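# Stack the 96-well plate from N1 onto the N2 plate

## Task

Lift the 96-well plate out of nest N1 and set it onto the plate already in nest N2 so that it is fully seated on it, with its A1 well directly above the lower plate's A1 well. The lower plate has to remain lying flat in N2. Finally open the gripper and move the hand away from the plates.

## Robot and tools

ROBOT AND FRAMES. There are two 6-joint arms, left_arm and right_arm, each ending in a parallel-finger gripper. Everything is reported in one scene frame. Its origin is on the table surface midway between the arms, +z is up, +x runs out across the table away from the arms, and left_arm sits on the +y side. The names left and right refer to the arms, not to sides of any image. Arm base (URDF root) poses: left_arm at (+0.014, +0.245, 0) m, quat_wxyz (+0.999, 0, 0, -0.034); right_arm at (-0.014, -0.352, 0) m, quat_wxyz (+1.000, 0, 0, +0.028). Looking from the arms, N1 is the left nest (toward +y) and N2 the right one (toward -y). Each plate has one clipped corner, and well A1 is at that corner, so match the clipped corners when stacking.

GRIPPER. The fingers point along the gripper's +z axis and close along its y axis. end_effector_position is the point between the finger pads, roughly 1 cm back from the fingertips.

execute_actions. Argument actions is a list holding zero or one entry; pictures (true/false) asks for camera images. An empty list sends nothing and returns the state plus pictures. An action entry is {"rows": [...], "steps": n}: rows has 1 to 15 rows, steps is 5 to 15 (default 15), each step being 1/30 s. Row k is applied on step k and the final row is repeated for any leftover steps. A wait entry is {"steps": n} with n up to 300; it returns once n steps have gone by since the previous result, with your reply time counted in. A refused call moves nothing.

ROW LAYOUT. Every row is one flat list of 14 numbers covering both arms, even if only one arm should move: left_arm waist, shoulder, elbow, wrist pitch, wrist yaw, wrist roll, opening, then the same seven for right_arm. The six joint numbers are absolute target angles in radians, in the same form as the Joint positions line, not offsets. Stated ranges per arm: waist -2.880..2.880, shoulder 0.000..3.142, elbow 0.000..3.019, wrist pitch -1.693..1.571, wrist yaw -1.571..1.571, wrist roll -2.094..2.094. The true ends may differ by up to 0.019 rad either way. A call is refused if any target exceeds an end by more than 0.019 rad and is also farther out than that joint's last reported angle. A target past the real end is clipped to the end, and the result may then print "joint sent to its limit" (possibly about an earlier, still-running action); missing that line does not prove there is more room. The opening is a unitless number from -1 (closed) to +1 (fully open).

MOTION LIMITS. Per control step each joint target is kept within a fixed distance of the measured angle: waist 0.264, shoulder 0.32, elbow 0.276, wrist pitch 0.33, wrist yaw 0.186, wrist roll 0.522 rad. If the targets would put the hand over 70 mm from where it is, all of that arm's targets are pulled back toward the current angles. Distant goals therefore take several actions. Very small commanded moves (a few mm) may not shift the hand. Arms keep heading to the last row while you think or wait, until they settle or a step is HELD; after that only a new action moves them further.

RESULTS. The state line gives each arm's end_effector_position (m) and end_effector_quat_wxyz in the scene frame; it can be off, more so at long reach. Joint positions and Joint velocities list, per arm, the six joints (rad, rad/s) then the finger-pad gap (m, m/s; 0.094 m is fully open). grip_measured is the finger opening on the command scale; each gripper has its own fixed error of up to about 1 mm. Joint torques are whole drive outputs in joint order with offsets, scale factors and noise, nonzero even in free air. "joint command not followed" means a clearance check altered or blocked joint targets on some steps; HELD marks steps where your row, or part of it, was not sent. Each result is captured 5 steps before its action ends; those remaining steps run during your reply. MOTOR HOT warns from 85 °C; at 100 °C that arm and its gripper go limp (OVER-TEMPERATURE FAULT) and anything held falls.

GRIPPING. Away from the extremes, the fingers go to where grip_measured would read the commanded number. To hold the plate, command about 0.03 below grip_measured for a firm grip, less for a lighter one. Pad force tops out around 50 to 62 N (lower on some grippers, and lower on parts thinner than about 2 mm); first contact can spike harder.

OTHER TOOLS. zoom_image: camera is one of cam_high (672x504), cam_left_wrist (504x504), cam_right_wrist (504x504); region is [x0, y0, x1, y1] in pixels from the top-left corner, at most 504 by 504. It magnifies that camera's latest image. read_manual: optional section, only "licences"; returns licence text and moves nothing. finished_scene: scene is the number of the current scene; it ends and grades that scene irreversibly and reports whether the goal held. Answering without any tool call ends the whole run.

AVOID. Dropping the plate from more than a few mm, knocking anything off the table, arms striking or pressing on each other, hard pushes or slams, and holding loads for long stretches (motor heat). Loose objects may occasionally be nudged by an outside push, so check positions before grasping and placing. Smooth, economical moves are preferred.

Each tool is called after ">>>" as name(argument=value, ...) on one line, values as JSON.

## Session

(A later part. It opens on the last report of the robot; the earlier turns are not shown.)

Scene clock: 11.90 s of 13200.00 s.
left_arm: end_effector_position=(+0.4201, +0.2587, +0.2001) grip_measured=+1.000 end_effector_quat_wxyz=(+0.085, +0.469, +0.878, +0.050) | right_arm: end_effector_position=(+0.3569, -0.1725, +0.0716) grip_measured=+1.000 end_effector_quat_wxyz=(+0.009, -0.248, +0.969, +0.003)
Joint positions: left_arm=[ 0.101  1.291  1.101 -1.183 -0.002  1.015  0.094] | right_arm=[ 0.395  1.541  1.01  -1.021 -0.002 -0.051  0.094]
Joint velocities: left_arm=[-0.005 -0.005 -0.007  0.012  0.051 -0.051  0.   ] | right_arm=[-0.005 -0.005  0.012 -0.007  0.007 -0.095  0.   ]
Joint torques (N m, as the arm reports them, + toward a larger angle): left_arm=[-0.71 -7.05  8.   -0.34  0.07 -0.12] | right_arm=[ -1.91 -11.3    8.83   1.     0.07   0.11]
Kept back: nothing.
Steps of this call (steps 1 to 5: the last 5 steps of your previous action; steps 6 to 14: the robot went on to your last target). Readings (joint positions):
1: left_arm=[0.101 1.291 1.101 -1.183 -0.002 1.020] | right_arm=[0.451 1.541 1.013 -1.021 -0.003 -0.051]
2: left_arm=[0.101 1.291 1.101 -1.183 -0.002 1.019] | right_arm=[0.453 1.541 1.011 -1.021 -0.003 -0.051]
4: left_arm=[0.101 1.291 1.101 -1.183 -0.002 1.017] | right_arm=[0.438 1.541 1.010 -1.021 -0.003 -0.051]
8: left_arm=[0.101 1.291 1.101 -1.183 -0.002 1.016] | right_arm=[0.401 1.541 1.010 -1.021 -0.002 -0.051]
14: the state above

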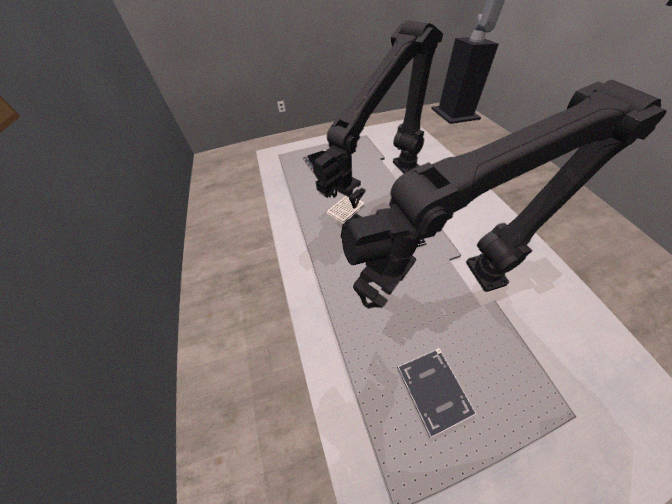

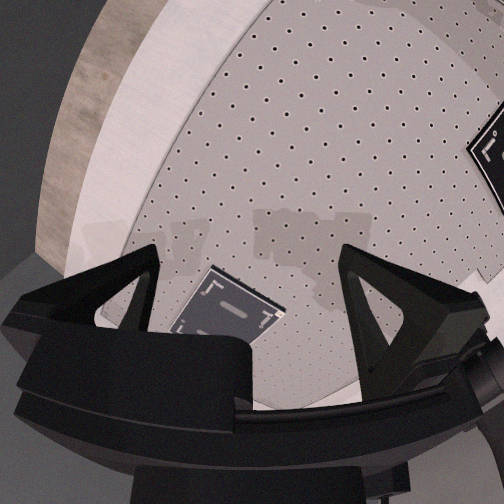

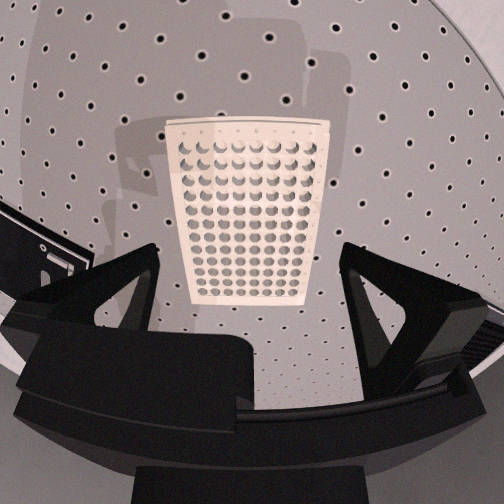

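>>> execute_actions(actions=[{"rows":[[0.1,1.3,1.1,-1.2,0,1,1,0.4,1.575,0.957,-0.94,0,-0.04,1]]}])

>>> execute_actions(actions=[{"rows":[[0.1,1.3,1.1,-1.2,0,1,1,0.4,1.602,0.96,-0.921,0,-0.04,1]]}], pictures=true)

Scene clock: 12.47 s of 13200.00 s.
left_arm: end_effector_position=(+0.4201, +0.2587, +0.2001) grip_measured=+1.000 end_effector_quat_wxyz=(+0.085, +0.469, +0.878, +0.050) | right_arm: end_effector_position=(+0.3451, -0.1782, +0.0429) grip_measured=+1.000 end_effector_quat_wxyz=(+0.000, -0.249, +0.969, +0.001)
Joint positions: left_arm=[ 0.101  1.291  1.101 -1.183 -0.002  1.014  0.094] | right_arm=[ 0.395  1.565  0.948 -0.953 -0.002 -0.051  0.094]
Joint velocities: left_arm=[-0.015 -0.005  0.012 -0.017 -0.007  0.022  0.   ] | right_arm=[-0.005 -0.005  0.007  0.027 -0.022 -0.037  0.   ]
Joint torques (N m, as the arm reports them, + toward a larger angle): left_arm=[-0.72 -7.07  8.03 -0.34  0.06 -0.13] | right_arm=[ -2.16 -11.18   8.73   0.92   0.07   0.11]
Steps of this call (steps 1 to 7: the robot went on to your last target; steps 8 to 17: the first 10 steps of this action). Readings (joint positions):
8: left_arm=[0.101 1.291 1.101 -1.183 -0.002 1.014] | right_arm=[0.395 1.542 1.002 -1.003 -0.002 -0.051]
9: left_arm=[0.101 1.291 1.101 -1.183 -0.002 1.014] | right_arm=[0.395 1.542 0.990 -0.980 -0.002 -0.051]
11: left_arm=[0.101 1.291 1.101 -1.183 -0.002 1.014] | right_arm=[0.395 1.549 0.967 -0.959 -0.002 -0.051]
15: left_arm=[0.101 1.291 1.101 -1.183 -0.002 1.014] | right_arm=[0.395 1.564 0.948 -0.955 -0.002 -0.051]
17: the state above

Scene clock: 12.97 s of 13200.00 s.
left_arm: end_effector_position=(+0.4201, +0.2587, +0.2001) grip_measured=+1.000 end_effector_quat_wxyz=(+0.085, +0.469, +0.878, +0.050) | right_arm: end_effector_position=(+0.3481, -0.1768, +0.0349) grip_measured=+1.000 end_effector_quat_wxyz=(+0.000, -0.249, +0.969, +0.001)
Joint positions: left_arm=[ 0.101  1.291  1.101 -1.183 -0.002  1.014  0.094] | right_arm=[ 0.395  1.586  0.948 -0.932 -0.002 -0.051  0.094]
Joint velocities: left_arm=[-0.005 -0.005  0.007 -0.002  0.022 -0.007  0.   ] | right_arm=[-0.005 -0.015 -0.012  0.012  0.007  0.051  0.   ]
Joint torques (N m, as the arm reports them, + toward a larger angle): left_arm=[-0.72 -7.04  8.01 -0.34  0.06 -0.12] | right_arm=[ -2.03 -10.68   8.88   0.86   0.09   0.12]
Steps of this call (steps 1 to 5: the last 5 steps of your previous action; steps 6 to 15: the first 10 steps of this action). Readings (joint positions):
6: left_arm=[0.101 1.291 1.101 -1.183 -0.002 1.014] | right_arm=[0.395 1.566 0.948 -0.948 -0.002 -0.051]
7: left_arm=[0.101 1.291 1.101 -1.183 -0.002 1.014] | right_arm=[0.395 1.569 0.948 -0.942 -0.002 -0.051]
9: left_arm=[0.101 1.291 1.101 -1.183 -0.002 1.014] | right_arm=[0.395 1.576 0.948 -0.934 -0.002 -0.051]
13: left_arm=[0.101 1.291 1.101 -1.183 -0.002 1.014] | right_arm=[0.395 1.585 0.948 -0.932 -0.002 -0.051]
15: the state above

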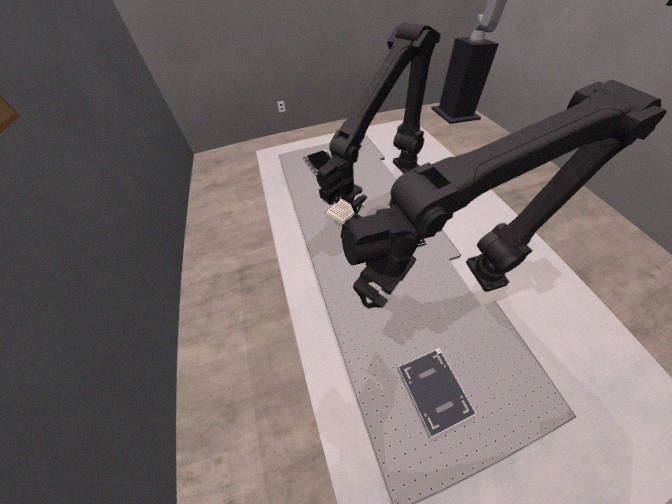

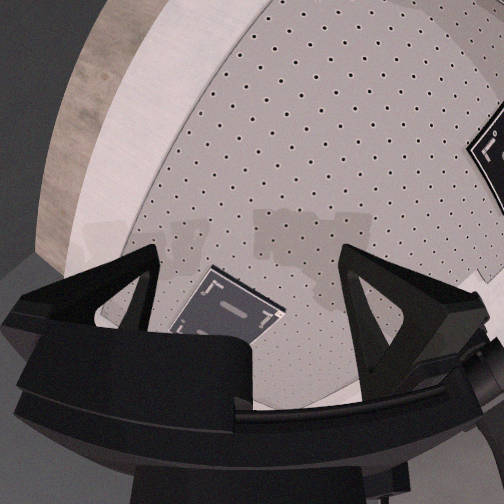

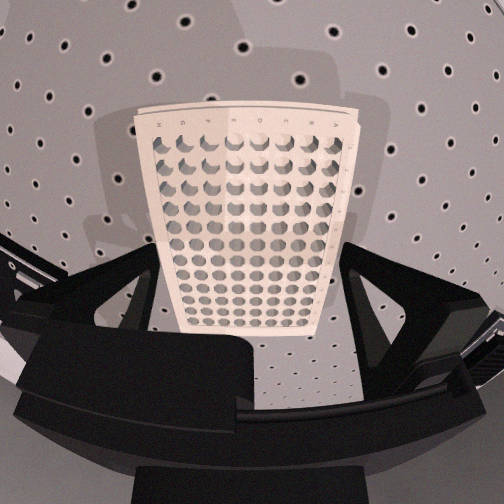

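>>> execute_actions(actions=[{"rows":[[0.1,1.3,1.1,-1.2,0,1,1,0.4,1.59,0.96,-0.93,0,-0.05,0.86],[0.1,1.3,1.1,-1.2,0,1,1,0.4,1.59,0.96,-0.93,0,-0.05,0.8],[0.1,1.3,1.1,-1.2,0,1,1,0.4,1.59,0.96,-0.93,0,-0.05,0.75],[0.1,1.3,1.1,-1.2,0,1,1,0.4,1.59,0.96,-0.93,0,-0.05,0.68]],"steps":10}])

>>> execute_actions(actions=[{"rows":[[0.1,1.3,1.1,-1.2,0,1,1,0.4,1.54,1.0,-0.96,0,-0.05,0.68],[0.1,1.3,1.1,-1.2,0,1,1,0.4,1.52,1.01,-0.98,0,-0.05,0.68],[0.1,1.3,1.1,-1.2,0,1,1,0.4,1.5,1.02,-1.01,0,-0.05,0.68],[0.1,1.3,1.1,-1.2,0,1,1,0.4,1.48,1.03,-1.05,0,-0.05,0.68],[0.1,1.3,1.1,-1.2,0,1,1,0.4,1.465,1.04,-1.105,0,-0.05,0.68]]}])

>>> execute_actions(actions=[{"rows":[[0.1,1.3,1.1,-1.2,0,1,1,-0.443,1.465,1.04,-1.105,0,1.064,0.68]]}])

>>> execute_actions(actions=[{"steps":20}])

>>> execute_actions(actions=[{"rows":[[0.1,1.3,1.1,-1.2,0,1,1,-0.44,1.518,0.982,-1.02,0,1.064,0.68]]}])

>>> execute_actions(actions=[{"steps":6}], pictures=true)

>>> zoom_image(camera="cam_right_wrist", region=[110,50,390,180])

Scene clock: 13.63 s of 13200.00 s.
left_arm: end_effector_position=(+0.4201, +0.2587, +0.2001) grip_measured=+1.000 end_effector_quat_wxyz=(+0.085, +0.469, +0.878, +0.050) | right_arm: end_effector_position=(+0.3481, -0.1768, +0.0349) grip_measured=+0.731 end_effector_quat_wxyz=(+0.000, -0.249, +0.969, +0.001)
Joint positions: left_arm=[ 0.101  1.291  1.101 -1.183 -0.002  1.014  0.094] | right_arm=[ 0.395  1.586  0.948 -0.932 -0.002 -0.051  0.081]
Joint velocities: left_arm=[-0.005 -0.005  0.017  0.012  0.022 -0.007  0.   ] | right_arm=[-0.015 -0.005 -0.007 -0.002  0.007 -0.007 -0.   ]
Joint torques (N m, as the arm reports them, + toward a larger angle): left_arm=[-0.76 -7.07  8.03 -0.33  0.06 -0.12] | right_arm=[ -1.92 -11.85   8.87   0.63   0.09   0.05]
Steps of this call (steps 1 to 5: the last 5 steps of your previous action; steps 6 to 15: the robot went on to your last target; steps 16 to 20: the first 5 steps of this action). Readings (joint positions):
16: left_arm=[0.101 1.291 1.101 -1.183 -0.002 1.014] | right_arm=[0.395 1.586 0.948 -0.932 -0.002 -0.051]
17: left_arm=[0.101 1.291 1.101 -1.183 -0.002 1.014] | right_arm=[0.395 1.586 0.948 -0.932 -0.002 -0.051]
19: left_arm=[0.101 1.291 1.101 -1.183 -0.002 1.014] | right_arm=[0.395 1.586 0.948 -0.932 -0.002 -0.051]
20: the state above

Scene clock: 14.13 s of 13200.00 s.
left_arm: end_effector_position=(+0.4201, +0.2587, +0.2001) grip_measured=+1.000 end_effector_quat_wxyz=(+0.085, +0.469, +0.878, +0.050) | right_arm: end_effector_position=(+0.3401, -0.1806, +0.0924) grip_measured=+0.731 end_effector_quat_wxyz=(+0.000, -0.249, +0.969, +0.001)
Joint positions: left_arm=[ 0.101  1.291  1.101 -1.183 -0.002  1.014  0.094] | right_arm=[ 0.395  1.478  1.    -1.092 -0.002 -0.051  0.081]
Joint velocities: left_arm=[ 0.005 -0.024  0.002  0.002 -0.007  0.037  0.   ] | right_arm=[ 0.005 -0.259  0.134 -0.046 -0.022 -0.007 -0.001]
Joint torques (N m, as the arm reports them, + toward a larger angle): left_arm=[-0.75 -7.12  8.02 -0.34  0.06 -0.12] | right_arm=[ -1.66 -10.94  11.61   0.12   0.08   0.  ]
Steps of this call (steps 1 to 5: the last 5 steps of your previous action; steps 6 to 15: the first 10 steps of this action). Readings (joint positions):
6: left_arm=[0.101 1.291 1.101 -1.183 -0.002 1.014] | right_arm=[0.395 1.585 0.950 -0.936 -0.002 -0.051]
7: left_arm=[0.101 1.291 1.101 -1.183 -0.002 1.014] | right_arm=[0.395 1.582 0.952 -0.947 -0.002 -0.051]
9: left_arm=[0.101 1.291 1.101 -1.183 -0.002 1.014] | right_arm=[0.395 1.567 0.962 -0.988 -0.002 -0.051]
13: left_arm=[0.101 1.291 1.101 -1.183 -0.002 1.014] | right_arm=[0.395 1.502 0.989 -1.083 -0.002 -0.051]
15: the state above

Scene clock: 14.63 s of 13200.00 s.
left_arm: end_effector_position=(+0.4201, +0.2587, +0.2001) grip_measured=+1.000 end_effector_quat_wxyz=(+0.085, +0.469, +0.878, +0.050) | right_arm: end_effector_position=(+0.3820, -0.3659, +0.0987) grip_measured=+0.731 end_effector_quat_wxyz=(+0.006, +0.302, +0.953, +0.005)
Joint positions: left_arm=[ 0.101  1.291  1.101 -1.183 -0.002  1.014  0.094] | right_arm=[-0.092  1.468  1.008 -1.096 -0.006  0.579  0.081]
Joint velocities: left_arm=[-0.005  0.015 -0.012 -0.007 -0.007 -0.022  0.   ] | right_arm=[-1.871 -0.015  0.002  0.002 -0.037  1.839 -0.   ]
Joint torques (N m, as the arm reports them, + toward a larger angle): left_arm=[-0.69 -7.08  8.01 -0.34  0.06 -0.12] | right_arm=[ -1.96 -11.79  10.74   0.37   0.25   0.06]
Steps of this call (steps 1 to 5: the last 5 steps of your previous action; steps 6 to 15: the first 10 steps of this action). Readings (joint positions):
6: left_arm=[0.101 1.291 1.101 -1.183 -0.002 1.014] | right_arm=[0.384 1.468 1.008 -1.096 -0.007 0.003]
7: left_arm=[0.101 1.291 1.101 -1.183 -0.002 1.014] | right_arm=[0.359 1.468 1.008 -1.096 -0.009 0.067]
9: left_arm=[0.101 1.291 1.101 -1.183 -0.002 1.014] | right_arm=[0.271 1.468 1.008 -1.096 -0.009 0.194]
13: left_arm=[0.101 1.291 1.101 -1.183 -0.002 1.014] | right_arm=[0.036 1.468 1.008 -1.096 -0.007 0.450]
15: the state above

Scene clock: 15.30 s of 13200.00 s.
left_arm: end_effector_position=(+0.4201, +0.2587, +0.2001) grip_measured=+1.000 end_effector_quat_wxyz=(+0.085, +0.469, +0.878, +0.050) | right_arm: end_effector_position=(+0.3536, -0.5003, +0.0987) grip_measured=+0.731 end_effector_quat_wxyz=(+0.007, +0.654, +0.756, +0.002)
Joint positions: left_arm=[ 0.101  1.291  1.101 -1.183 -0.002  1.014  0.094] | right_arm=[-0.437  1.468  1.008 -1.096  0.002  1.046  0.081]
Joint velocities: left_arm=[ 0.005 -0.005  0.002 -0.007  0.022 -0.037  0.   ] | right_arm=[ 0.005 -0.005 -0.002  0.012  0.007  0.081 -0.   ]
Joint torques (N m, as the arm reports them, + toward a larger angle): left_arm=[-0.79 -7.01  8.02 -0.33  0.06 -0.12] | right_arm=[ -2.7  -11.28  11.58   0.06   0.     0.12]
Kept back: nothing.
Steps of this call (steps 1 to 5: the last 5 steps of your previous action; steps 6 to 20: the robot went on to your last target). Readings (joint positions):
1: left_arm=[0.101 1.291 1.101 -1.183 -0.002 1.014] | right_arm=[-0.157 1.468 1.008 -1.096 -0.006 0.639]
2: left_arm=[0.101 1.291 1.101 -1.183 -0.002 1.014] | right_arm=[-0.222 1.468 1.008 -1.096 -0.005 0.692]
4: left_arm=[0.101 1.291 1.101 -1.183 -0.002 1.014] | right_arm=[-0.352 1.468 1.008 -1.096 -0.004 0.804]
8: left_arm=[0.101 1.291 1.101 -1.183 -0.002 1.014] | right_arm=[-0.503 1.468 1.008 -1.096 0.006 0.954]
20: the state above

Scene clock: 15.63 s of 13200.00 s.
left_arm: end_effector_position=(+0.4201, +0.2587, +0.2001) grip_measured=+1.000 end_effector_quat_wxyz=(+0.085, +0.469, +0.878, +0.050) | right_arm: end_effector_position=(+0.3531, -0.5001, +0.0718) grip_measured=+0.731 end_effector_quat_wxyz=(+0.002, +0.656, +0.754, -0.000)
Joint positions: left_arm=[ 0.101  1.291  1.101 -1.183 -0.002  1.014  0.094] | right_arm=[-0.437  1.51   0.975 -1.032  0.002  1.052  0.081]
Joint velocities: left_arm=[-0.005  0.005 -0.002 -0.002  0.022 -0.125  0.   ] | right_arm=[-0.015 -0.005 -0.002 -0.007 -0.037 -0.066 -0.001]
Joint torques (N m, as the arm reports them, + toward a larger angle): left_arm=[-0.8  -7.07  8.01 -0.35  0.06 -0.12] | right_arm=[ -2.35 -11.01   8.99   0.95   0.     0.1 ]
Steps of this call (steps 1 to 10: the first 10 steps of this action). Readings (joint positions):
1: left_arm=[0.101 1.291 1.101 -1.183 -0.002 1.014] | right_arm=[-0.437 1.470 1.003 -1.082 0.002 1.047]
2: left_arm=[0.101 1.291 1.101 -1.183 -0.002 1.014] | right_arm=[-0.437 1.472 0.997 -1.061 0.002 1.048]
4: left_arm=[0.101 1.291 1.101 -1.183 -0.002 1.014] | right_arm=[-0.437 1.486 0.987 -1.040 0.002 1.050]
8: left_arm=[0.101 1.291 1.101 -1.183 -0.002 1.014] | right_arm=[-0.437 1.508 0.976 -1.032 0.002 1.052]
10: the state above

Scene clock: 15.83 s of 13200.00 s.
left_arm: end_effector_position=(+0.4201, +0.2587, +0.2001) grip_measured=+1.000 end_effector_quat_wxyz=(+0.085, +0.469, +0.878, +0.050) | right_arm: end_effector_position=(+0.3535, -0.5002, +0.0718) grip_measured=+0.731 end_effector_quat_wxyz=(+0.002, +0.657, +0.754, -0.000)
Joint positions: left_arm=[ 0.101  1.291  1.101 -1.183 -0.002  1.014  0.094] | right_arm=[-0.437  1.51   0.975 -1.03   0.002  1.052  0.081]
Joint velocities: left_arm=[-0.005 -0.005  0.017 -0.012 -0.037 -0.022  0.   ] | right_arm=[-0.005 -0.015  0.007  0.012 -0.007 -0.022 -0.001]
Joint torques (N m, as the arm reports them, + toward a larger angle): left_arm=[-0.76 -7.11  8.04 -0.34  0.06 -0.12] | right_arm=[ -2.76 -11.13   8.85   0.86   0.01   0.08]
Kept back: nothing.
Steps of this call (steps 1 to 5: the last 5 steps of your previous action; step 6: the robot went on to your last target). Readings (joint positions):
1: left_arm=[0.101 1.291 1.101 -1.183 -0.002 1.014] | right_arm=[-0.437 1.510 0.975 -1.032 0.002 1.052]
2: left_arm=[0.101 1.291 1.101 -1.183 -0.002 1.014] | right_arm=[-0.437 1.510 0.975 -1.031 0.002 1.052]
4: left_arm=[0.101 1.291 1.101 -1.183 -0.002 1.014] | right_arm=[-0.437 1.510 0.975 -1.030 0.002 1.052]
6: the state above

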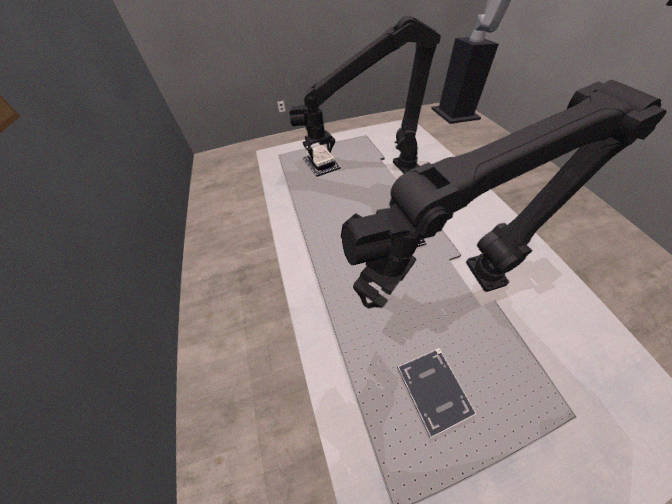

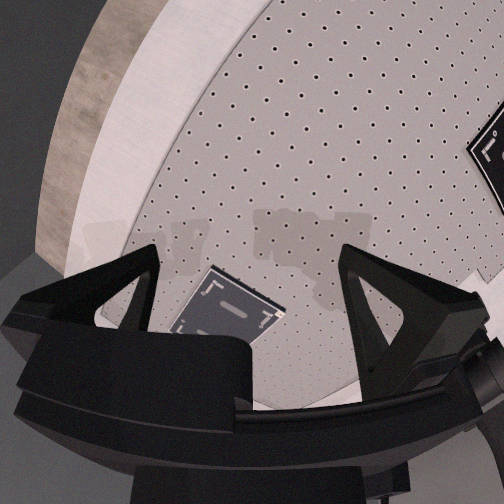

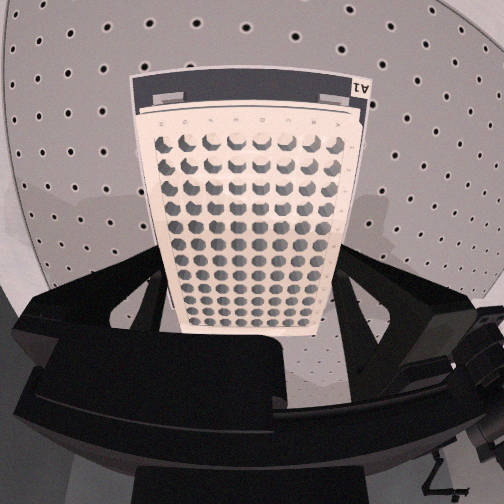

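Region (110, 50, 390, 180) of cam_right_wrist's 504x504 image, scaled by 1.800, with more detail than that image has; it fills the top 234 rows of this view, and the rest is white.

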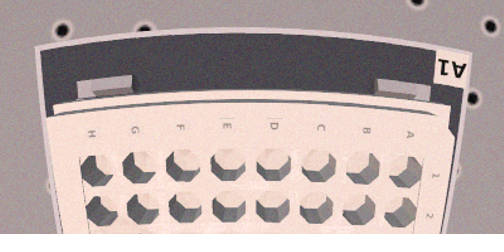

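>>> execute_actions(actions=[{"rows":[[0.1,1.3,1.1,-1.2,0,1,1,-0.4245,1.518,0.958,-0.989,0,1.077,0.68]]}])

>>> execute_actions(actions=[{"steps":6}], pictures=true)

>>> zoom_image(camera="cam_right_wrist", region=[110,50,390,180])

Scene clock: 16.30 s of 13200.00 s.
left_arm: end_effector_position=(+0.4201, +0.2587, +0.2001) grip_measured=+1.000 end_effector_quat_wxyz=(+0.085, +0.469, +0.878, +0.050) | right_arm: end_effector_position=(+0.3524, -0.4977, +0.0650) grip_measured=+0.731 end_effector_quat_wxyz=(+0.007, +0.659, +0.752, +0.002)
Joint positions: left_arm=[ 0.101  1.291  1.101 -1.183 -0.002  1.014  0.094] | right_arm=[-0.432  1.51   0.954 -1.     0.002  1.064  0.081]
Joint velocities: left_arm=[ 0.005 -0.005  0.012  0.012 -0.051 -0.007  0.   ] | right_arm=[-0.005 -0.005 -0.007  0.032 -0.007  0.051  0.   ]
Joint torques (N m, as the arm reports them, + toward a larger angle): left_arm=[-0.74 -7.05  8.02 -0.34  0.06 -0.12] | right_arm=[ -1.82 -10.75   8.52   1.05  -0.01   0.13]
Steps of this call (steps 1 to 4: the robot went on to your last target; steps 5 to 14: the first 10 steps of this action). Readings (joint positions):
5: left_arm=[0.101 1.291 1.101 -1.183 -0.002 1.014] | right_arm=[-0.436 1.510 0.971 -1.023 0.002 1.055]
6: left_arm=[0.101 1.291 1.101 -1.183 -0.002 1.014] | right_arm=[-0.435 1.510 0.967 -1.013 0.002 1.057]
8: left_arm=[0.101 1.291 1.101 -1.183 -0.002 1.014] | right_arm=[-0.434 1.510 0.958 -1.003 0.002 1.060]
12: left_arm=[0.101 1.291 1.101 -1.183 -0.002 1.014] | right_arm=[-0.432 1.510 0.954 -1.001 0.002 1.063]
14: the state above

Scene clock: 16.50 s of 13200.00 s.
left_arm: end_effector_position=(+0.4201, +0.2587, +0.2001) grip_measured=+1.000 end_effector_quat_wxyz=(+0.085, +0.469, +0.878, +0.050) | right_arm: end_effector_position=(+0.3525, -0.4977, +0.0650) grip_measured=+0.731 end_effector_quat_wxyz=(+0.007, +0.660, +0.752, +0.002)
Joint positions: left_arm=[ 0.101  1.291  1.101 -1.183 -0.002  1.014  0.094] | right_arm=[-0.432  1.51   0.954 -1.     0.002  1.065  0.081]
Joint velocities: left_arm=[-0.005  0.015 -0.007 -0.012  0.022 -0.022  0.   ] | right_arm=[-0.005 -0.005  0.007 -0.012 -0.007 -0.051 -0.   ]
Joint torques (N m, as the arm reports them, + toward a larger angle): left_arm=[-0.7  -7.09  8.02 -0.33  0.06 -0.12] | right_arm=[ -2.41 -10.94   8.69   0.95  -0.02   0.1 ]
Kept back: nothing.
Steps of this call (steps 1 to 5: the last 5 steps of your previous action; step 6: the robot went on to your last target). Readings (joint positions):
1: left_arm=[0.101 1.291 1.101 -1.183 -0.002 1.014] | right_arm=[-0.432 1.510 0.954 -1.000 0.002 1.065]
2: left_arm=[0.101 1.291 1.101 -1.183 -0.002 1.014] | right_arm=[-0.432 1.510 0.954 -1.000 0.002 1.065]
4: left_arm=[0.101 1.291 1.101 -1.183 -0.002 1.014] | right_arm=[-0.432 1.510 0.954 -1.000 0.002 1.065]
6: the state above

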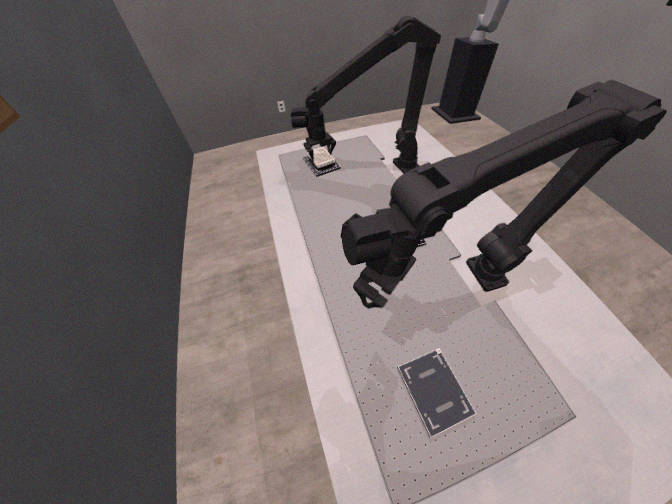

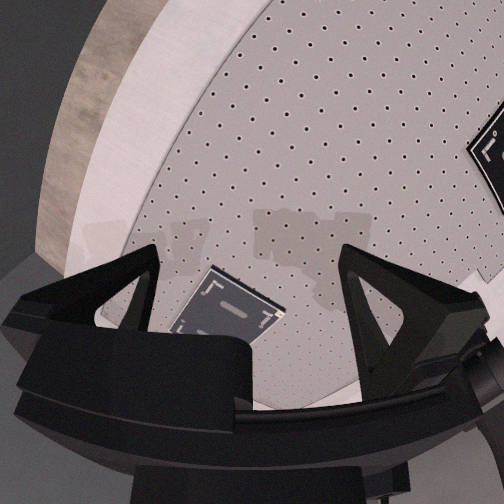

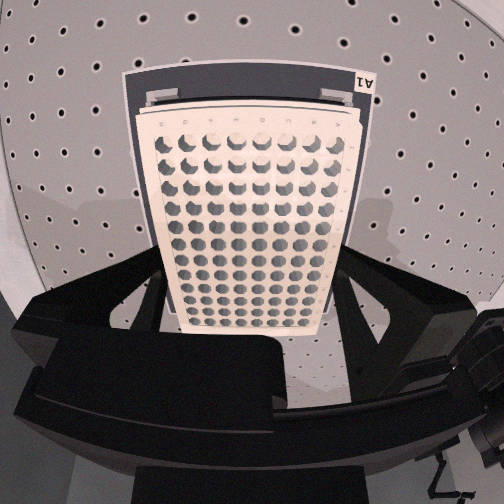

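Region (110, 50, 390, 180) of cam_right_wrist's 504x504 image, scaled by 1.800, with more detail than that image has; it fills the top 234 rows of this view, and the rest is white.

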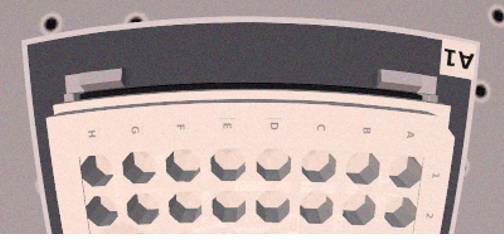

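The plates look aligned, so I'm lowering.

>>> execute_actions(actions=[{"rows":[[0.1,1.3,1.1,-1.2,0,1,1,-0.43,1.545,0.965,-0.985,0,1.07,0.68]]}])

>>> execute_actions(actions=[{"rows":[[0.1,1.3,1.1,-1.2,0,1,1,-0.43,1.565,0.965,-0.985,0,1.07,0.68]],"steps":12}], pictures=true)

>>> zoom_image(camera="cam_right_wrist", region=[110,50,390,180])

Scene clock: 17.07 s of 13200.00 s.
left_arm: end_effector_position=(+0.4201, +0.2587, +0.2001) grip_measured=+1.000 end_effector_quat_wxyz=(+0.085, +0.469, +0.878, +0.050) | right_arm: end_effector_position=(+0.3531, -0.4979, +0.0602) grip_measured=+0.731 end_effector_quat_wxyz=(+0.004, +0.660, +0.751, +0.001)
Joint positions: left_arm=[ 0.101  1.291  1.101 -1.183 -0.002  1.014  0.094] | right_arm=[-0.432  1.523  0.954 -0.994  0.001  1.066  0.081]
Joint velocities: left_arm=[-0.005 -0.015 -0.012 -0.002 -0.022 -0.022  0.   ] | right_arm=[-0.024  0.024 -0.022 -0.017 -0.022 -0.007 -0.001]
Joint torques (N m, as the arm reports them, + toward a larger angle): left_arm=[-0.75 -7.05  8.01 -0.34  0.06 -0.12] | right_arm=[-1.86 -9.4   9.23  0.83  0.04  0.04]
Steps of this call (steps 1 to 7: the robot went on to your last target; steps 8 to 17: the first 10 steps of this action). Readings (joint positions):
8: left_arm=[0.101 1.291 1.101 -1.183 -0.002 1.014] | right_arm=[-0.432 1.511 0.954 -0.999 0.002 1.066]
9: left_arm=[0.101 1.291 1.101 -1.183 -0.002 1.014] | right_arm=[-0.432 1.514 0.954 -0.998 0.002 1.066]
11: left_arm=[0.101 1.291 1.101 -1.183 -0.002 1.014] | right_arm=[-0.432 1.520 0.954 -0.996 0.002 1.066]
15: left_arm=[0.101 1.291 1.101 -1.183 -0.002 1.014] | right_arm=[-0.432 1.523 0.954 -0.994 0.001 1.066]
17: the state above

Scene clock: 17.47 s of 13200.00 s.
left_arm: end_effector_position=(+0.4201, +0.2587, +0.2001) grip_measured=+1.000 end_effector_quat_wxyz=(+0.085, +0.469, +0.878, +0.050) | right_arm: end_effector_position=(+0.3531, -0.4979, +0.0600) grip_measured=+0.731 end_effector_quat_wxyz=(+0.003, +0.660, +0.751, +0.001)
Joint positions: left_arm=[ 0.101  1.291  1.101 -1.183 -0.002  1.014  0.094] | right_arm=[-0.432  1.524  0.954 -0.994  0.001  1.066  0.081]
Joint velocities: left_arm=[-0.015  0.005 -0.007  0.002  0.007 -0.051  0.   ] | right_arm=[ 0.005 -0.005 -0.022 -0.007 -0.022  0.022  0.001]
Joint torques (N m, as the arm reports them, + toward a larger angle): left_arm=[-0.71 -7.12  8.   -0.34  0.06 -0.12] | right_arm=[-2.21 -7.8   9.18  0.9   0.03  0.04]
Steps of this call (steps 1 to 5: the last 5 steps of your previous action; steps 6 to 12: the first 7 steps of this action). Readings (joint positions):
6: left_arm=[0.101 1.291 1.101 -1.183 -0.002 1.014] | right_arm=[-0.432 1.524 0.954 -0.994 0.001 1.066]
7: left_arm=[0.101 1.291 1.101 -1.183 -0.002 1.014] | right_arm=[-0.432 1.524 0.954 -0.994 0.001 1.066]
9: left_arm=[0.101 1.291 1.101 -1.183 -0.002 1.014] | right_arm=[-0.432 1.524 0.954 -0.994 0.001 1.066]
12: the state above

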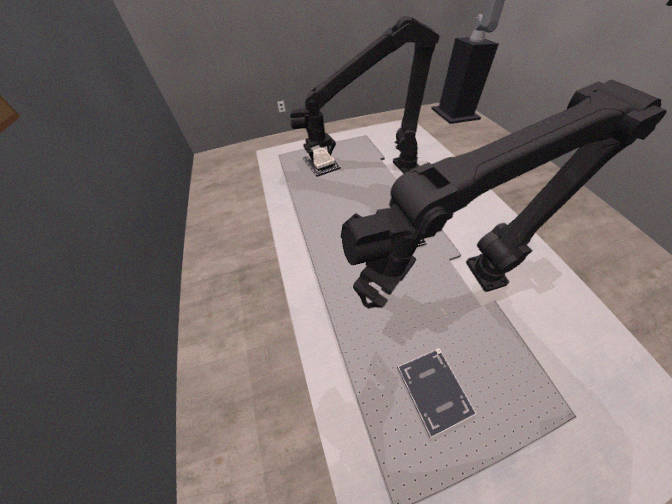

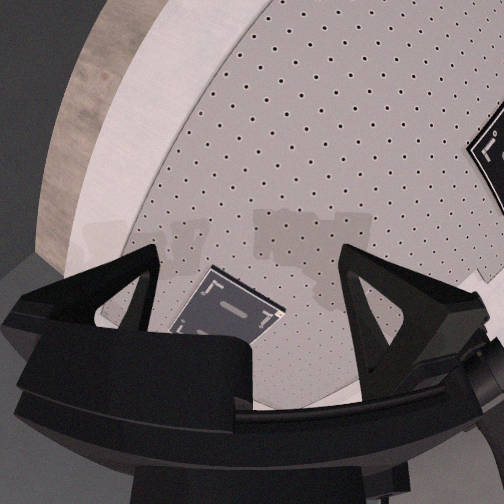

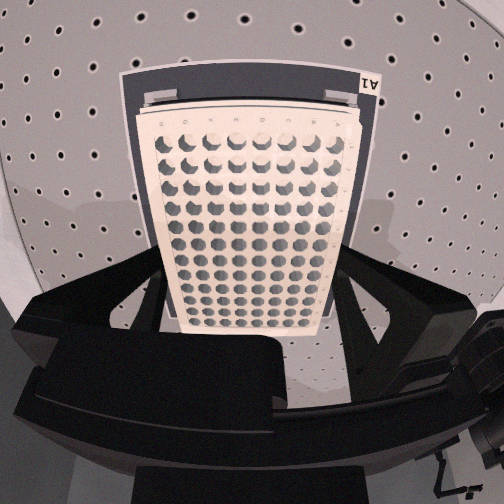

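Region (110, 50, 390, 180) of cam_right_wrist's 504x504 image, scaled by 1.800, with more detail than that image has; it fills the top 234 rows of this view, and the rest is white.

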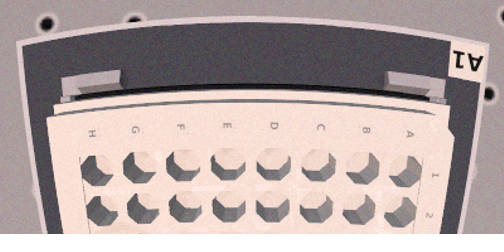

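The plate is about 1 mm high and slightly too far out, so I'm nudging it inward.

>>> execute_actions(actions=[{"rows":[[0.1,1.3,1.1,-1.2,0,1,1,-0.43,1.555,0.965,-1.014,0,1.07,0.68]],"steps":13}])

>>> execute_actions(actions=[{"rows":[[0.1,1.3,1.1,-1.2,0,1,1,-0.43,1.565,0.965,-1.03,0,1.07,0.68]],"steps":13}])

Scene clock: 17.93 s of 13200.00 s.
left_arm: end_effector_position=(+0.4201, +0.2587, +0.2001) grip_measured=+1.000 end_effector_quat_wxyz=(+0.085, +0.469, +0.878, +0.050) | right_arm: end_effector_position=(+0.3527, -0.4977, +0.0600) grip_measured=+0.731 end_effector_quat_wxyz=(+0.003, +0.660, +0.751, +0.000)
Joint positions: left_arm=[ 0.101  1.291  1.101 -1.183 -0.002  1.014  0.094] | right_arm=[-0.432  1.524  0.954 -0.996  0.001  1.066  0.081]
Joint velocities: left_arm=[-0.015 -0.005 -0.012  0.002  0.037  0.022  0.   ] | right_arm=[ 0.005 -0.015 -0.007 -0.002 -0.022 -0.037  0.   ]
Joint torques (N m, as the arm reports them, + toward a larger angle): left_arm=[-0.71 -7.09  8.02 -0.33  0.06 -0.12] | right_arm=[-1.96 -8.69  9.04 -0.26  0.03  0.06]
Steps of this call (steps 1 to 5: the last 5 steps of your previous action; step 6: the robot went on to your last target; steps 7 to 14: the first 8 steps of this action). Readings (joint positions):
7: left_arm=[0.101 1.291 1.101 -1.183 -0.002 1.014] | right_arm=[-0.432 1.524 0.954 -0.995 0.001 1.066]
8: left_arm=[0.101 1.291 1.101 -1.183 -0.002 1.014] | right_arm=[-0.432 1.524 0.954 -0.996 0.001 1.066]
10: left_arm=[0.101 1.291 1.101 -1.183 -0.002 1.014] | right_arm=[-0.432 1.524 0.954 -0.996 0.001 1.066]
14: the state above

Scene clock: 18.37 s of 13200.00 s.
left_arm: end_effector_position=(+0.4201, +0.2587, +0.2001) grip_measured=+1.000 end_effector_quat_wxyz=(+0.085, +0.469, +0.878, +0.050) | right_arm: end_effector_position=(+0.3514, -0.4971, +0.0601) grip_measured=+0.731 end_effector_quat_wxyz=(-0.001, +0.660, +0.751, -0.001)
Joint positions: left_arm=[ 0.101  1.291  1.101 -1.183 -0.002  1.014  0.094] | right_arm=[-0.432  1.525  0.955 -1.004  0.001  1.066  0.081]
Joint velocities: left_arm=[-0.005 -0.015 -0.002 -0.012  0.007 -0.037  0.   ] | right_arm=[ 0.005 -0.015  0.017 -0.017  0.037 -0.051 -0.001]
Joint torques (N m, as the arm reports them, + toward a larger angle): left_arm=[-0.72 -7.11  7.99 -0.34  0.06 -0.12] | right_arm=[-2.32 -8.02  8.91 -0.59  0.07  0.03]
Steps of this call (steps 1 to 5: the last 5 steps of your previous action; steps 6 to 13: the first 8 steps of this action). Readings (joint positions):
6: left_arm=[0.101 1.291 1.101 -1.183 -0.002 1.014] | right_arm=[-0.432 1.524 0.954 -0.999 0.001 1.066]
7: left_arm=[0.101 1.291 1.101 -1.183 -0.002 1.014] | right_arm=[-0.432 1.524 0.954 -1.002 0.001 1.066]
9: left_arm=[0.101 1.291 1.101 -1.183 -0.002 1.014] | right_arm=[-0.432 1.524 0.955 -1.003 0.001 1.066]
13: the state above

>>> execute_actions(actions=[{"rows":[[0.1,1.3,1.1,-1.2,0,1,1,-0.43,1.535,0.965,-1.035,0.02,1.07,0.68]],"steps":12}])

>>> execute_actions(actions=[{"rows":[[0.1,1.3,1.1,-1.2,0,1,1,-0.43,1.535,0.965,-0.965,-0.018,1.07,0.68]],"steps":12}])

>>> execute_actions(actions=[{"rows":[[0.1,1.3,1.1,-1.2,0,1,1,-0.43,1.535,0.965,-1.03,-0.018,1.07,0.68]],"steps":12}])

>>> execute_actions(actions=[{"rows":[[0.1,1.3,1.1,-1.2,0,1,1,-0.43,1.565,0.965,-0.99,0.004,1.07,0.68]],"steps":12}], pictures=true)

>>> zoom_image(camera="cam_right_wrist", region=[110,50,390,180])

Scene clock: 18.77 s of 13200.00 s.
left_arm: end_effector_position=(+0.4201, +0.2587, +0.2001) grip_measured=+1.000 end_effector_quat_wxyz=(+0.085, +0.469, +0.878, +0.050) | right_arm: end_effector_position=(+0.3506, -0.4975, +0.0603) grip_measured=+0.731 end_effector_quat_wxyz=(-0.002, +0.659, +0.752, -0.004)
Joint positions: left_arm=[ 0.101  1.291  1.101 -1.183 -0.002  1.014  0.094] | right_arm=[-0.431  1.525  0.956 -1.008  0.006  1.066  0.081]
Joint velocities: left_arm=[-0.015 -0.015 -0.007  0.012 -0.022 -0.051  0.   ] | right_arm=[-0.005 -0.015  0.007  0.007  0.022  0.051 -0.   ]
Joint torques (N m, as the arm reports them, + toward a larger angle): left_arm=[-0.73 -7.08  8.03 -0.32  0.06 -0.12] | right_arm=[ -2.44 -10.87   8.94  -0.55   0.71   0.05]
Steps of this call (steps 1 to 5: the last 5 steps of your previous action; steps 6 to 12: the first 7 steps of this action). Readings (joint positions):
6: left_arm=[0.101 1.291 1.101 -1.183 -0.002 1.014] | right_arm=[-0.432 1.525 0.955 -1.005 0.004 1.066]
7: left_arm=[0.101 1.291 1.101 -1.183 -0.002 1.014] | right_arm=[-0.431 1.525 0.955 -1.007 0.006 1.066]
9: left_arm=[0.101 1.291 1.101 -1.183 -0.002 1.014] | right_arm=[-0.431 1.525 0.956 -1.008 0.006 1.066]
12: the state above

Scene clock: 19.17 s of 13200.00 s.
left_arm: end_effector_position=(+0.4201, +0.2587, +0.2001) grip_measured=+1.000 end_effector_quat_wxyz=(+0.085, +0.469, +0.878, +0.050) | right_arm: end_effector_position=(+0.3544, -0.4969, +0.0603) grip_measured=+0.731 end_effector_quat_wxyz=(+0.002, +0.660, +0.751, +0.005)
Joint positions: left_arm=[ 0.101  1.291  1.101 -1.183 -0.002  1.014  0.094] | right_arm=[-0.432  1.525  0.956 -0.994 -0.008  1.066  0.081]
Joint velocities: left_arm=[-0.005 -0.005 -0.012  0.002 -0.051  0.007  0.   ] | right_arm=[ 0.005 -0.005 -0.027 -0.017 -0.007 -0.095 -0.   ]
Joint torques (N m, as the arm reports them, + toward a larger angle): left_arm=[-0.83 -7.11  8.02 -0.34  0.06 -0.13] | right_arm=[ -2.15 -10.96   8.88   1.64  -0.38   0.05]
Steps of this call (steps 1 to 5: the last 5 steps of your previous action; steps 6 to 12: the first 7 steps of this action). Readings (joint positions):
6: left_arm=[0.101 1.291 1.101 -1.183 -0.002 1.014] | right_arm=[-0.431 1.525 0.956 -1.000 -0.002 1.066]
7: left_arm=[0.101 1.291 1.101 -1.183 -0.002 1.014] | right_arm=[-0.432 1.525 0.956 -0.996 -0.007 1.066]
9: left_arm=[0.101 1.291 1.101 -1.183 -0.002 1.014] | right_arm=[-0.432 1.525 0.956 -0.994 -0.008 1.066]
12: the state above

Scene clock: 19.57 s of 13200.00 s.
left_arm: end_effector_position=(+0.4201, +0.2587, +0.2001) grip_measured=+1.000 end_effector_quat_wxyz=(+0.085, +0.469, +0.878, +0.050) | right_arm: end_effector_position=(+0.3525, -0.4964, +0.0603) grip_measured=+0.731 end_effector_quat_wxyz=(-0.002, +0.660, +0.751, +0.004)
Joint positions: left_arm=[ 0.101  1.291  1.101 -1.183 -0.002  1.014  0.094] | right_arm=[-0.433  1.525  0.956 -1.002 -0.008  1.066  0.081]
Joint velocities: left_arm=[-0.015  0.015 -0.002  0.002 -0.007  0.037  0.   ] | right_arm=[ 0.015  0.005  0.007 -0.002  0.037  0.007 -0.   ]
Joint torques (N m, as the arm reports them, + toward a larger angle): left_arm=[-0.77 -7.05  8.   -0.33  0.06 -0.12] | right_arm=[ -1.95 -10.32   8.97  -0.66  -0.38   0.05]
Steps of this call (steps 1 to 5: the last 5 steps of your previous action; steps 6 to 12: the first 7 steps of this action). Readings (joint positions):
6: left_arm=[0.101 1.291 1.101 -1.183 -0.002 1.014] | right_arm=[-0.432 1.525 0.956 -1.000 -0.008 1.066]
7: left_arm=[0.101 1.291 1.101 -1.183 -0.002 1.014] | right_arm=[-0.432 1.525 0.956 -1.001 -0.008 1.066]
9: left_arm=[0.101 1.291 1.101 -1.183 -0.002 1.014] | right_arm=[-0.433 1.525 0.956 -1.002 -0.008 1.066]
12: the state above

Scene clock: 19.97 s of 13200.00 s.
left_arm: end_effector_position=(+0.4201, +0.2587, +0.2001) grip_measured=+1.000 end_effector_quat_wxyz=(+0.085, +0.469, +0.878, +0.050) | right_arm: end_effector_position=(+0.3526, -0.4971, +0.0600) grip_measured=+0.731 end_effector_quat_wxyz=(-0.000, +0.660, +0.751, +0.002)
Joint positions: left_arm=[ 0.101  1.291  1.101 -1.183 -0.002  1.014  0.094] | right_arm=[-0.433  1.525  0.956 -1.    -0.004  1.066  0.081]
Joint velocities: left_arm=[-0.005 -0.005 -0.017 -0.007 -0.022 -0.007  0.   ] | right_arm=[-0.005 -0.005  0.017 -0.002  0.007 -0.051  0.   ]
Joint torques (N m, as the arm reports them, + toward a larger angle): left_arm=[-0.8  -7.11  8.01 -0.34  0.06 -0.12] | right_arm=[-2.38 -7.86  8.91  0.95  0.45  0.03]
Steps of this call (steps 1 to 5: the last 5 steps of your previous action; steps 6 to 12: the first 7 steps of this action). Readings (joint positions):
6: left_arm=[0.101 1.291 1.101 -1.183 -0.002 1.014] | right_arm=[-0.433 1.525 0.956 -1.000 -0.005 1.066]
7: left_arm=[0.101 1.291 1.101 -1.183 -0.002 1.014] | right_arm=[-0.433 1.525 0.956 -1.000 -0.004 1.066]
9: left_arm=[0.101 1.291 1.101 -1.183 -0.002 1.014] | right_arm=[-0.433 1.525 0.956 -1.000 -0.004 1.066]
12: the state above

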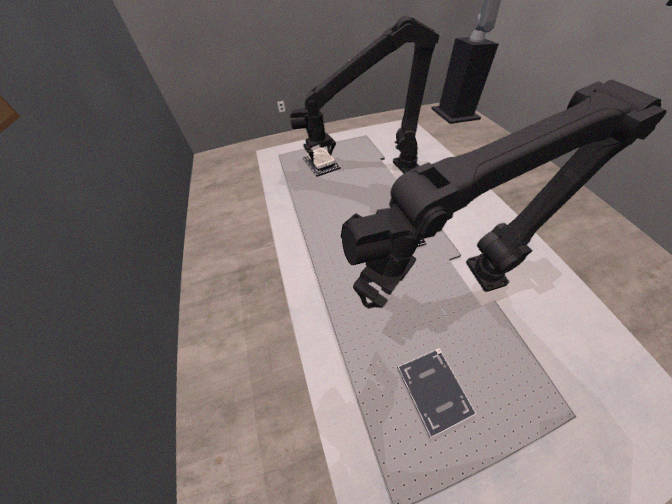

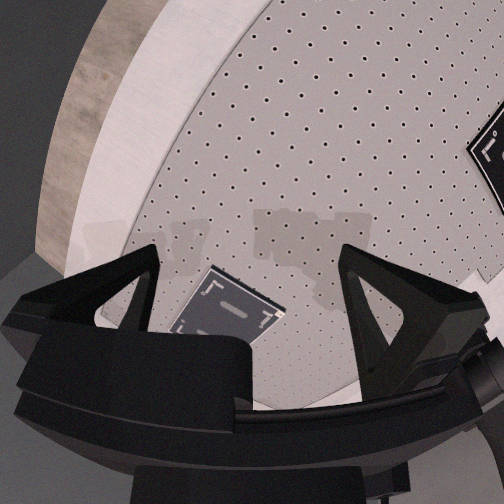

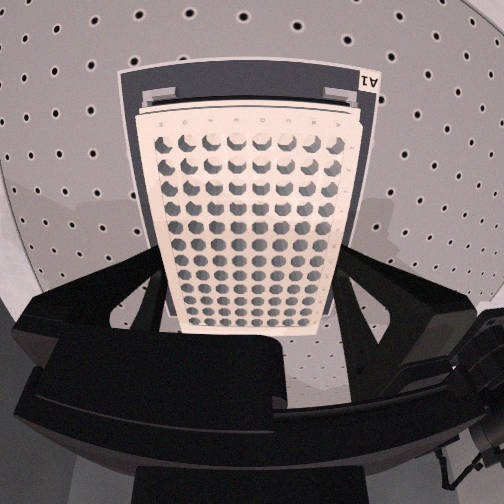

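Region (110, 50, 390, 180) of cam_right_wrist's 504x504 image, scaled by 1.800, with more detail than that image has; it fills the top 234 rows of this view, and the rest is white.

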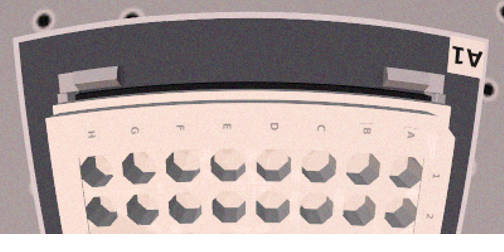

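>>> execute_actions(actions=[{"rows":[[0.1,1.3,1.1,-1.2,0,1,1,-0.43,1.52,0.965,-1.0,0.004,1.07,0.68],[0.1,1.3,1.1,-1.2,0,1,1,-0.43,1.52,0.965,-1.0,0.004,1.07,0.68],[0.1,1.3,1.1,-1.2,0,1,1,-0.43,1.52,0.965,-1.0,0.004,1.07,0.68],[0.1,1.3,1.1,-1.2,0,1,1,-0.43,1.52,0.965,-1.0,0,1.07,0.76],[0.1,1.3,1.1,-1.2,0,1,1,-0.43,1.52,0.965,-1.0,0,1.07,1]],"steps":10}])

>>> execute_actions(actions=[{"rows":[[0.1,1.3,1.1,-1.2,0,1,1,-0.43,1.4,0.965,-1.02,0,1.07,1]]}])

>>> execute_actions(actions=[{"rows":[[0.1,1.3,1.1,-1.2,0,1,1,-0.43,1.0,0.75,-1.1,0,1.07,1]]}])

>>> execute_actions(actions=[{"steps":12}], pictures=true)

>>> zoom_image(camera="cam_high", region=[290,135,355,185])

>>> zoom_image(camera="cam_right_wrist", region=[40,10,290,260])

Scene clock: 20.40 s of 13200.00 s.
left_arm: end_effector_position=(+0.4201, +0.2587, +0.2001) grip_measured=+1.000 end_effector_quat_wxyz=(+0.085, +0.469, +0.878, +0.050) | right_arm: end_effector_position=(+0.3526, -0.4972, +0.0602) grip_measured=+0.907 end_effector_quat_wxyz=(-0.000, +0.660, +0.751, +0.002)
Joint positions: left_arm=[ 0.101  1.291  1.101 -1.183 -0.002  1.014  0.094] | right_arm=[-0.433  1.525  0.956 -1.    -0.004  1.066  0.09 ]
Joint velocities: left_arm=[-0.005 -0.024  0.002 -0.002  0.037 -0.125  0.   ] | right_arm=[-0.024 -0.005 -0.002  0.002 -0.007  0.007  0.195]
Joint torques (N m, as the arm reports them, + toward a larger angle): left_arm=[-0.77 -7.09  8.   -0.33  0.06 -0.12] | right_arm=[ -2.22 -12.02   8.89   0.43   0.28   0.05]
Steps of this call (steps 1 to 5: the last 5 steps of your previous action; steps 6 to 8: the robot went on to your last target; steps 9 to 13: the first 5 steps of this action). Readings (joint positions):
9: left_arm=[0.101 1.291 1.101 -1.183 -0.002 1.014] | right_arm=[-0.433 1.525 0.956 -1.000 -0.004 1.066]
10: left_arm=[0.101 1.291 1.101 -1.183 -0.002 1.014] | right_arm=[-0.433 1.525 0.956 -1.000 -0.004 1.066]
12: left_arm=[0.101 1.291 1.101 -1.183 -0.002 1.014] | right_arm=[-0.433 1.525 0.956 -1.000 -0.004 1.066]
13: the state above

Scene clock: 20.90 s of 13200.00 s.
left_arm: end_effector_position=(+0.4201, +0.2587, +0.2001) grip_measured=+1.000 end_effector_quat_wxyz=(+0.085, +0.469, +0.878, +0.050) | right_arm: end_effector_position=(+0.3543, -0.4979, +0.1063) grip_measured=+1.000 end_effector_quat_wxyz=(+0.053, +0.659, +0.750, +0.021)
Joint positions: left_arm=[ 0.101  1.291  1.101 -1.183 -0.002  1.014  0.094] | right_arm=[-0.433  1.398  0.952 -1.011 -0.004  1.066  0.094]
Joint velocities: left_arm=[ 0.005  0.015  0.007  0.002 -0.007 -0.051  0.   ] | right_arm=[ 0.005 -0.015 -0.017 -0.002 -0.022  0.007  0.   ]
Joint torques (N m, as the arm reports them, + toward a larger angle): left_arm=[-0.71 -7.13  8.03 -0.34  0.06 -0.12] | right_arm=[ -1.98 -10.04  10.14   0.28   0.22   0.04]
Steps of this call (steps 1 to 5: the last 5 steps of your previous action; steps 6 to 15: the first 10 steps of this action). Readings (joint positions):
6: left_arm=[0.101 1.291 1.101 -1.183 -0.002 1.014] | right_arm=[-0.433 1.519 0.955 -1.002 -0.004 1.066]
7: left_arm=[0.101 1.291 1.101 -1.183 -0.002 1.014] | right_arm=[-0.433 1.506 0.953 -1.005 -0.004 1.066]
9: left_arm=[0.101 1.291 1.101 -1.183 -0.002 1.014] | right_arm=[-0.433 1.466 0.952 -1.011 -0.004 1.066]
13: left_arm=[0.101 1.291 1.101 -1.183 -0.002 1.014] | right_arm=[-0.433 1.403 0.952 -1.011 -0.004 1.066]
15: the state above

Scene clock: 21.40 s of 13200.00 s.
left_arm: end_effector_position=(+0.4201, +0.2587, +0.2001) grip_measured=+1.000 end_effector_quat_wxyz=(+0.085, +0.469, +0.878, +0.050) | right_arm: end_effector_position=(+0.2573, -0.4597, +0.1584) grip_measured=+1.000 end_effector_quat_wxyz=(+0.118, +0.655, +0.745, +0.044)
Joint positions: left_arm=[ 0.101  1.291  1.101 -1.183 -0.002  1.014  0.094] | right_arm=[-0.433  0.951  0.735 -1.101 -0.003  1.066  0.094]
Joint velocities: left_arm=[-0.015 -0.005 -0.012  0.007 -0.051  0.007  0.   ] | right_arm=[ 0.005 -0.063 -0.007 -0.012 -0.051  0.007  0.   ]
Joint torques (N m, as the arm reports them, + toward a larger angle): left_arm=[-0.79 -7.09  8.   -0.33  0.06 -0.12] | right_arm=[-2.25  0.68 11.22  0.97  0.23  0.06]
Steps of this call (steps 1 to 5: the last 5 steps of your previous action; steps 6 to 15: the first 10 steps of this action). Readings (joint positions):
6: left_arm=[0.101 1.291 1.101 -1.183 -0.002 1.014] | right_arm=[-0.433 1.382 0.934 -1.014 -0.004 1.066]
7: left_arm=[0.101 1.291 1.101 -1.183 -0.002 1.014] | right_arm=[-0.433 1.344 0.896 -1.019 -0.004 1.066]
9: left_arm=[0.101 1.291 1.101 -1.183 -0.002 1.014] | right_arm=[-0.433 1.220 0.802 -1.054 -0.004 1.066]
13: left_arm=[0.101 1.291 1.101 -1.183 -0.002 1.014] | right_arm=[-0.433 0.982 0.731 -1.101 -0.003 1.066]
15: the state above

Scene clock: 21.80 s of 13200.00 s.
left_arm: end_effector_position=(+0.4201, +0.2587, +0.2001) grip_measured=+1.000 end_effector_quat_wxyz=(+0.085, +0.469, +0.878, +0.050) | right_arm: end_effector_position=(+0.2582, -0.4600, +0.1475) grip_measured=+1.000 end_effector_quat_wxyz=(+0.099, +0.656, +0.747, +0.037)
Joint positions: left_arm=[ 0.101  1.291  1.101 -1.183 -0.002  1.014  0.094] | right_arm=[-0.433  0.992  0.735 -1.101 -0.003  1.066  0.094]
Joint velocities: left_arm=[-0.005 -0.005  0.002 -0.007  0.007  0.007  0.   ] | right_arm=[ 0.005 -0.005  0.017 -0.002  0.022  0.007  0.   ]
Joint torques (N m, as the arm reports them, + toward a larger angle): left_arm=[-0.7  -7.08  8.01 -0.34  0.06 -0.12] | right_arm=[-2.38 -3.36 11.04  0.77  0.24  0.07]
Kept back: nothing.
Steps of this call (steps 1 to 5: the last 5 steps of your previous action; steps 6 to 12: the robot went on to your last target). Readings (joint positions):
1: left_arm=[0.101 1.291 1.101 -1.183 -0.002 1.014] | right_arm=[-0.433 0.952 0.735 -1.101 -0.003 1.066]
2: left_arm=[0.101 1.291 1.101 -1.183 -0.002 1.014] | right_arm=[-0.433 0.960 0.735 -1.101 -0.003 1.066]
4: left_arm=[0.101 1.291 1.101 -1.183 -0.002 1.014] | right_arm=[-0.433 0.977 0.735 -1.101 -0.003 1.066]
8: left_arm=[0.101 1.291 1.101 -1.183 -0.002 1.014] | right_arm=[-0.433 0.992 0.735 -1.101 -0.003 1.066]
12: the state above

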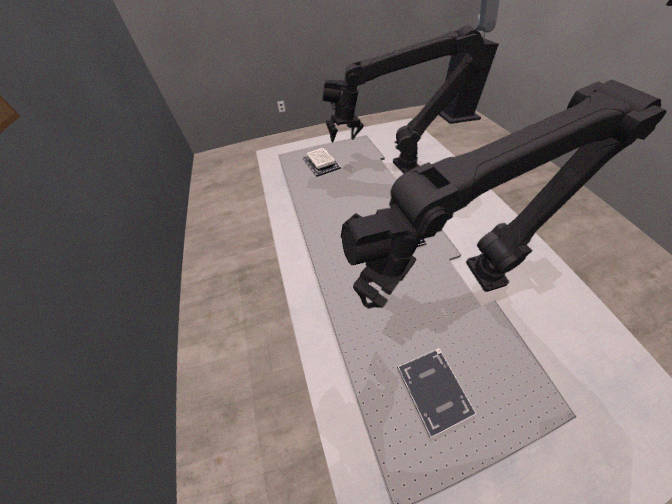

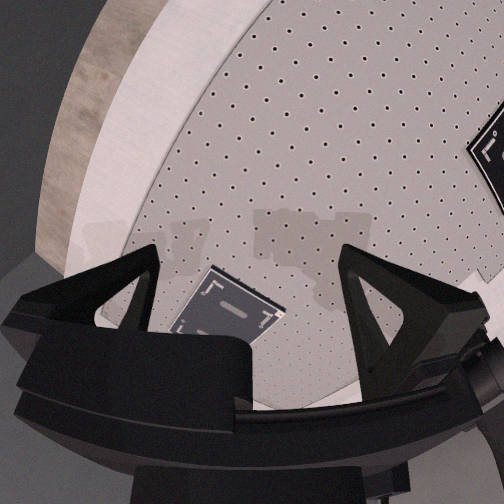

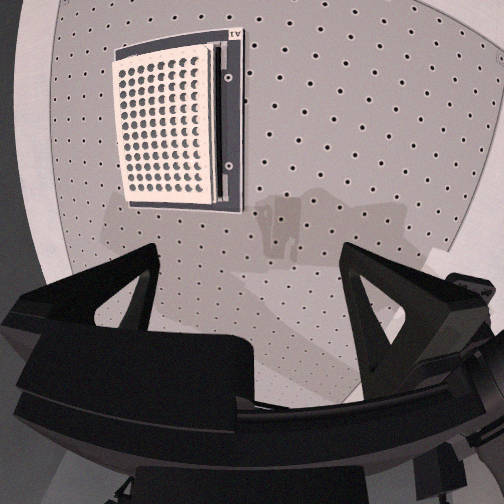

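Region (290, 135, 355, 185) of cam_high's 672x504 image, scaled by 7.754, with more detail than that image has; it fills the top 388 rows of this view, and the rest is white.

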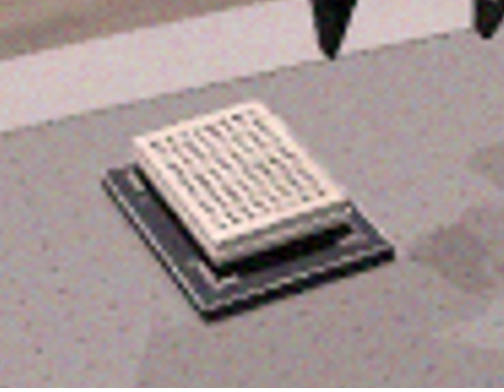

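Region (40, 10, 290, 260) of cam_right_wrist's 504x504 image, scaled by 2.016, with more detail than that image has.

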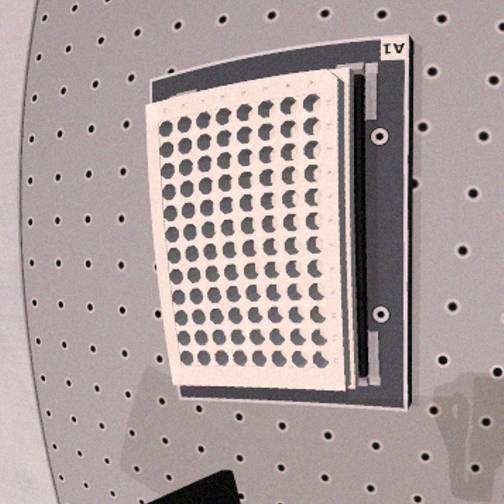

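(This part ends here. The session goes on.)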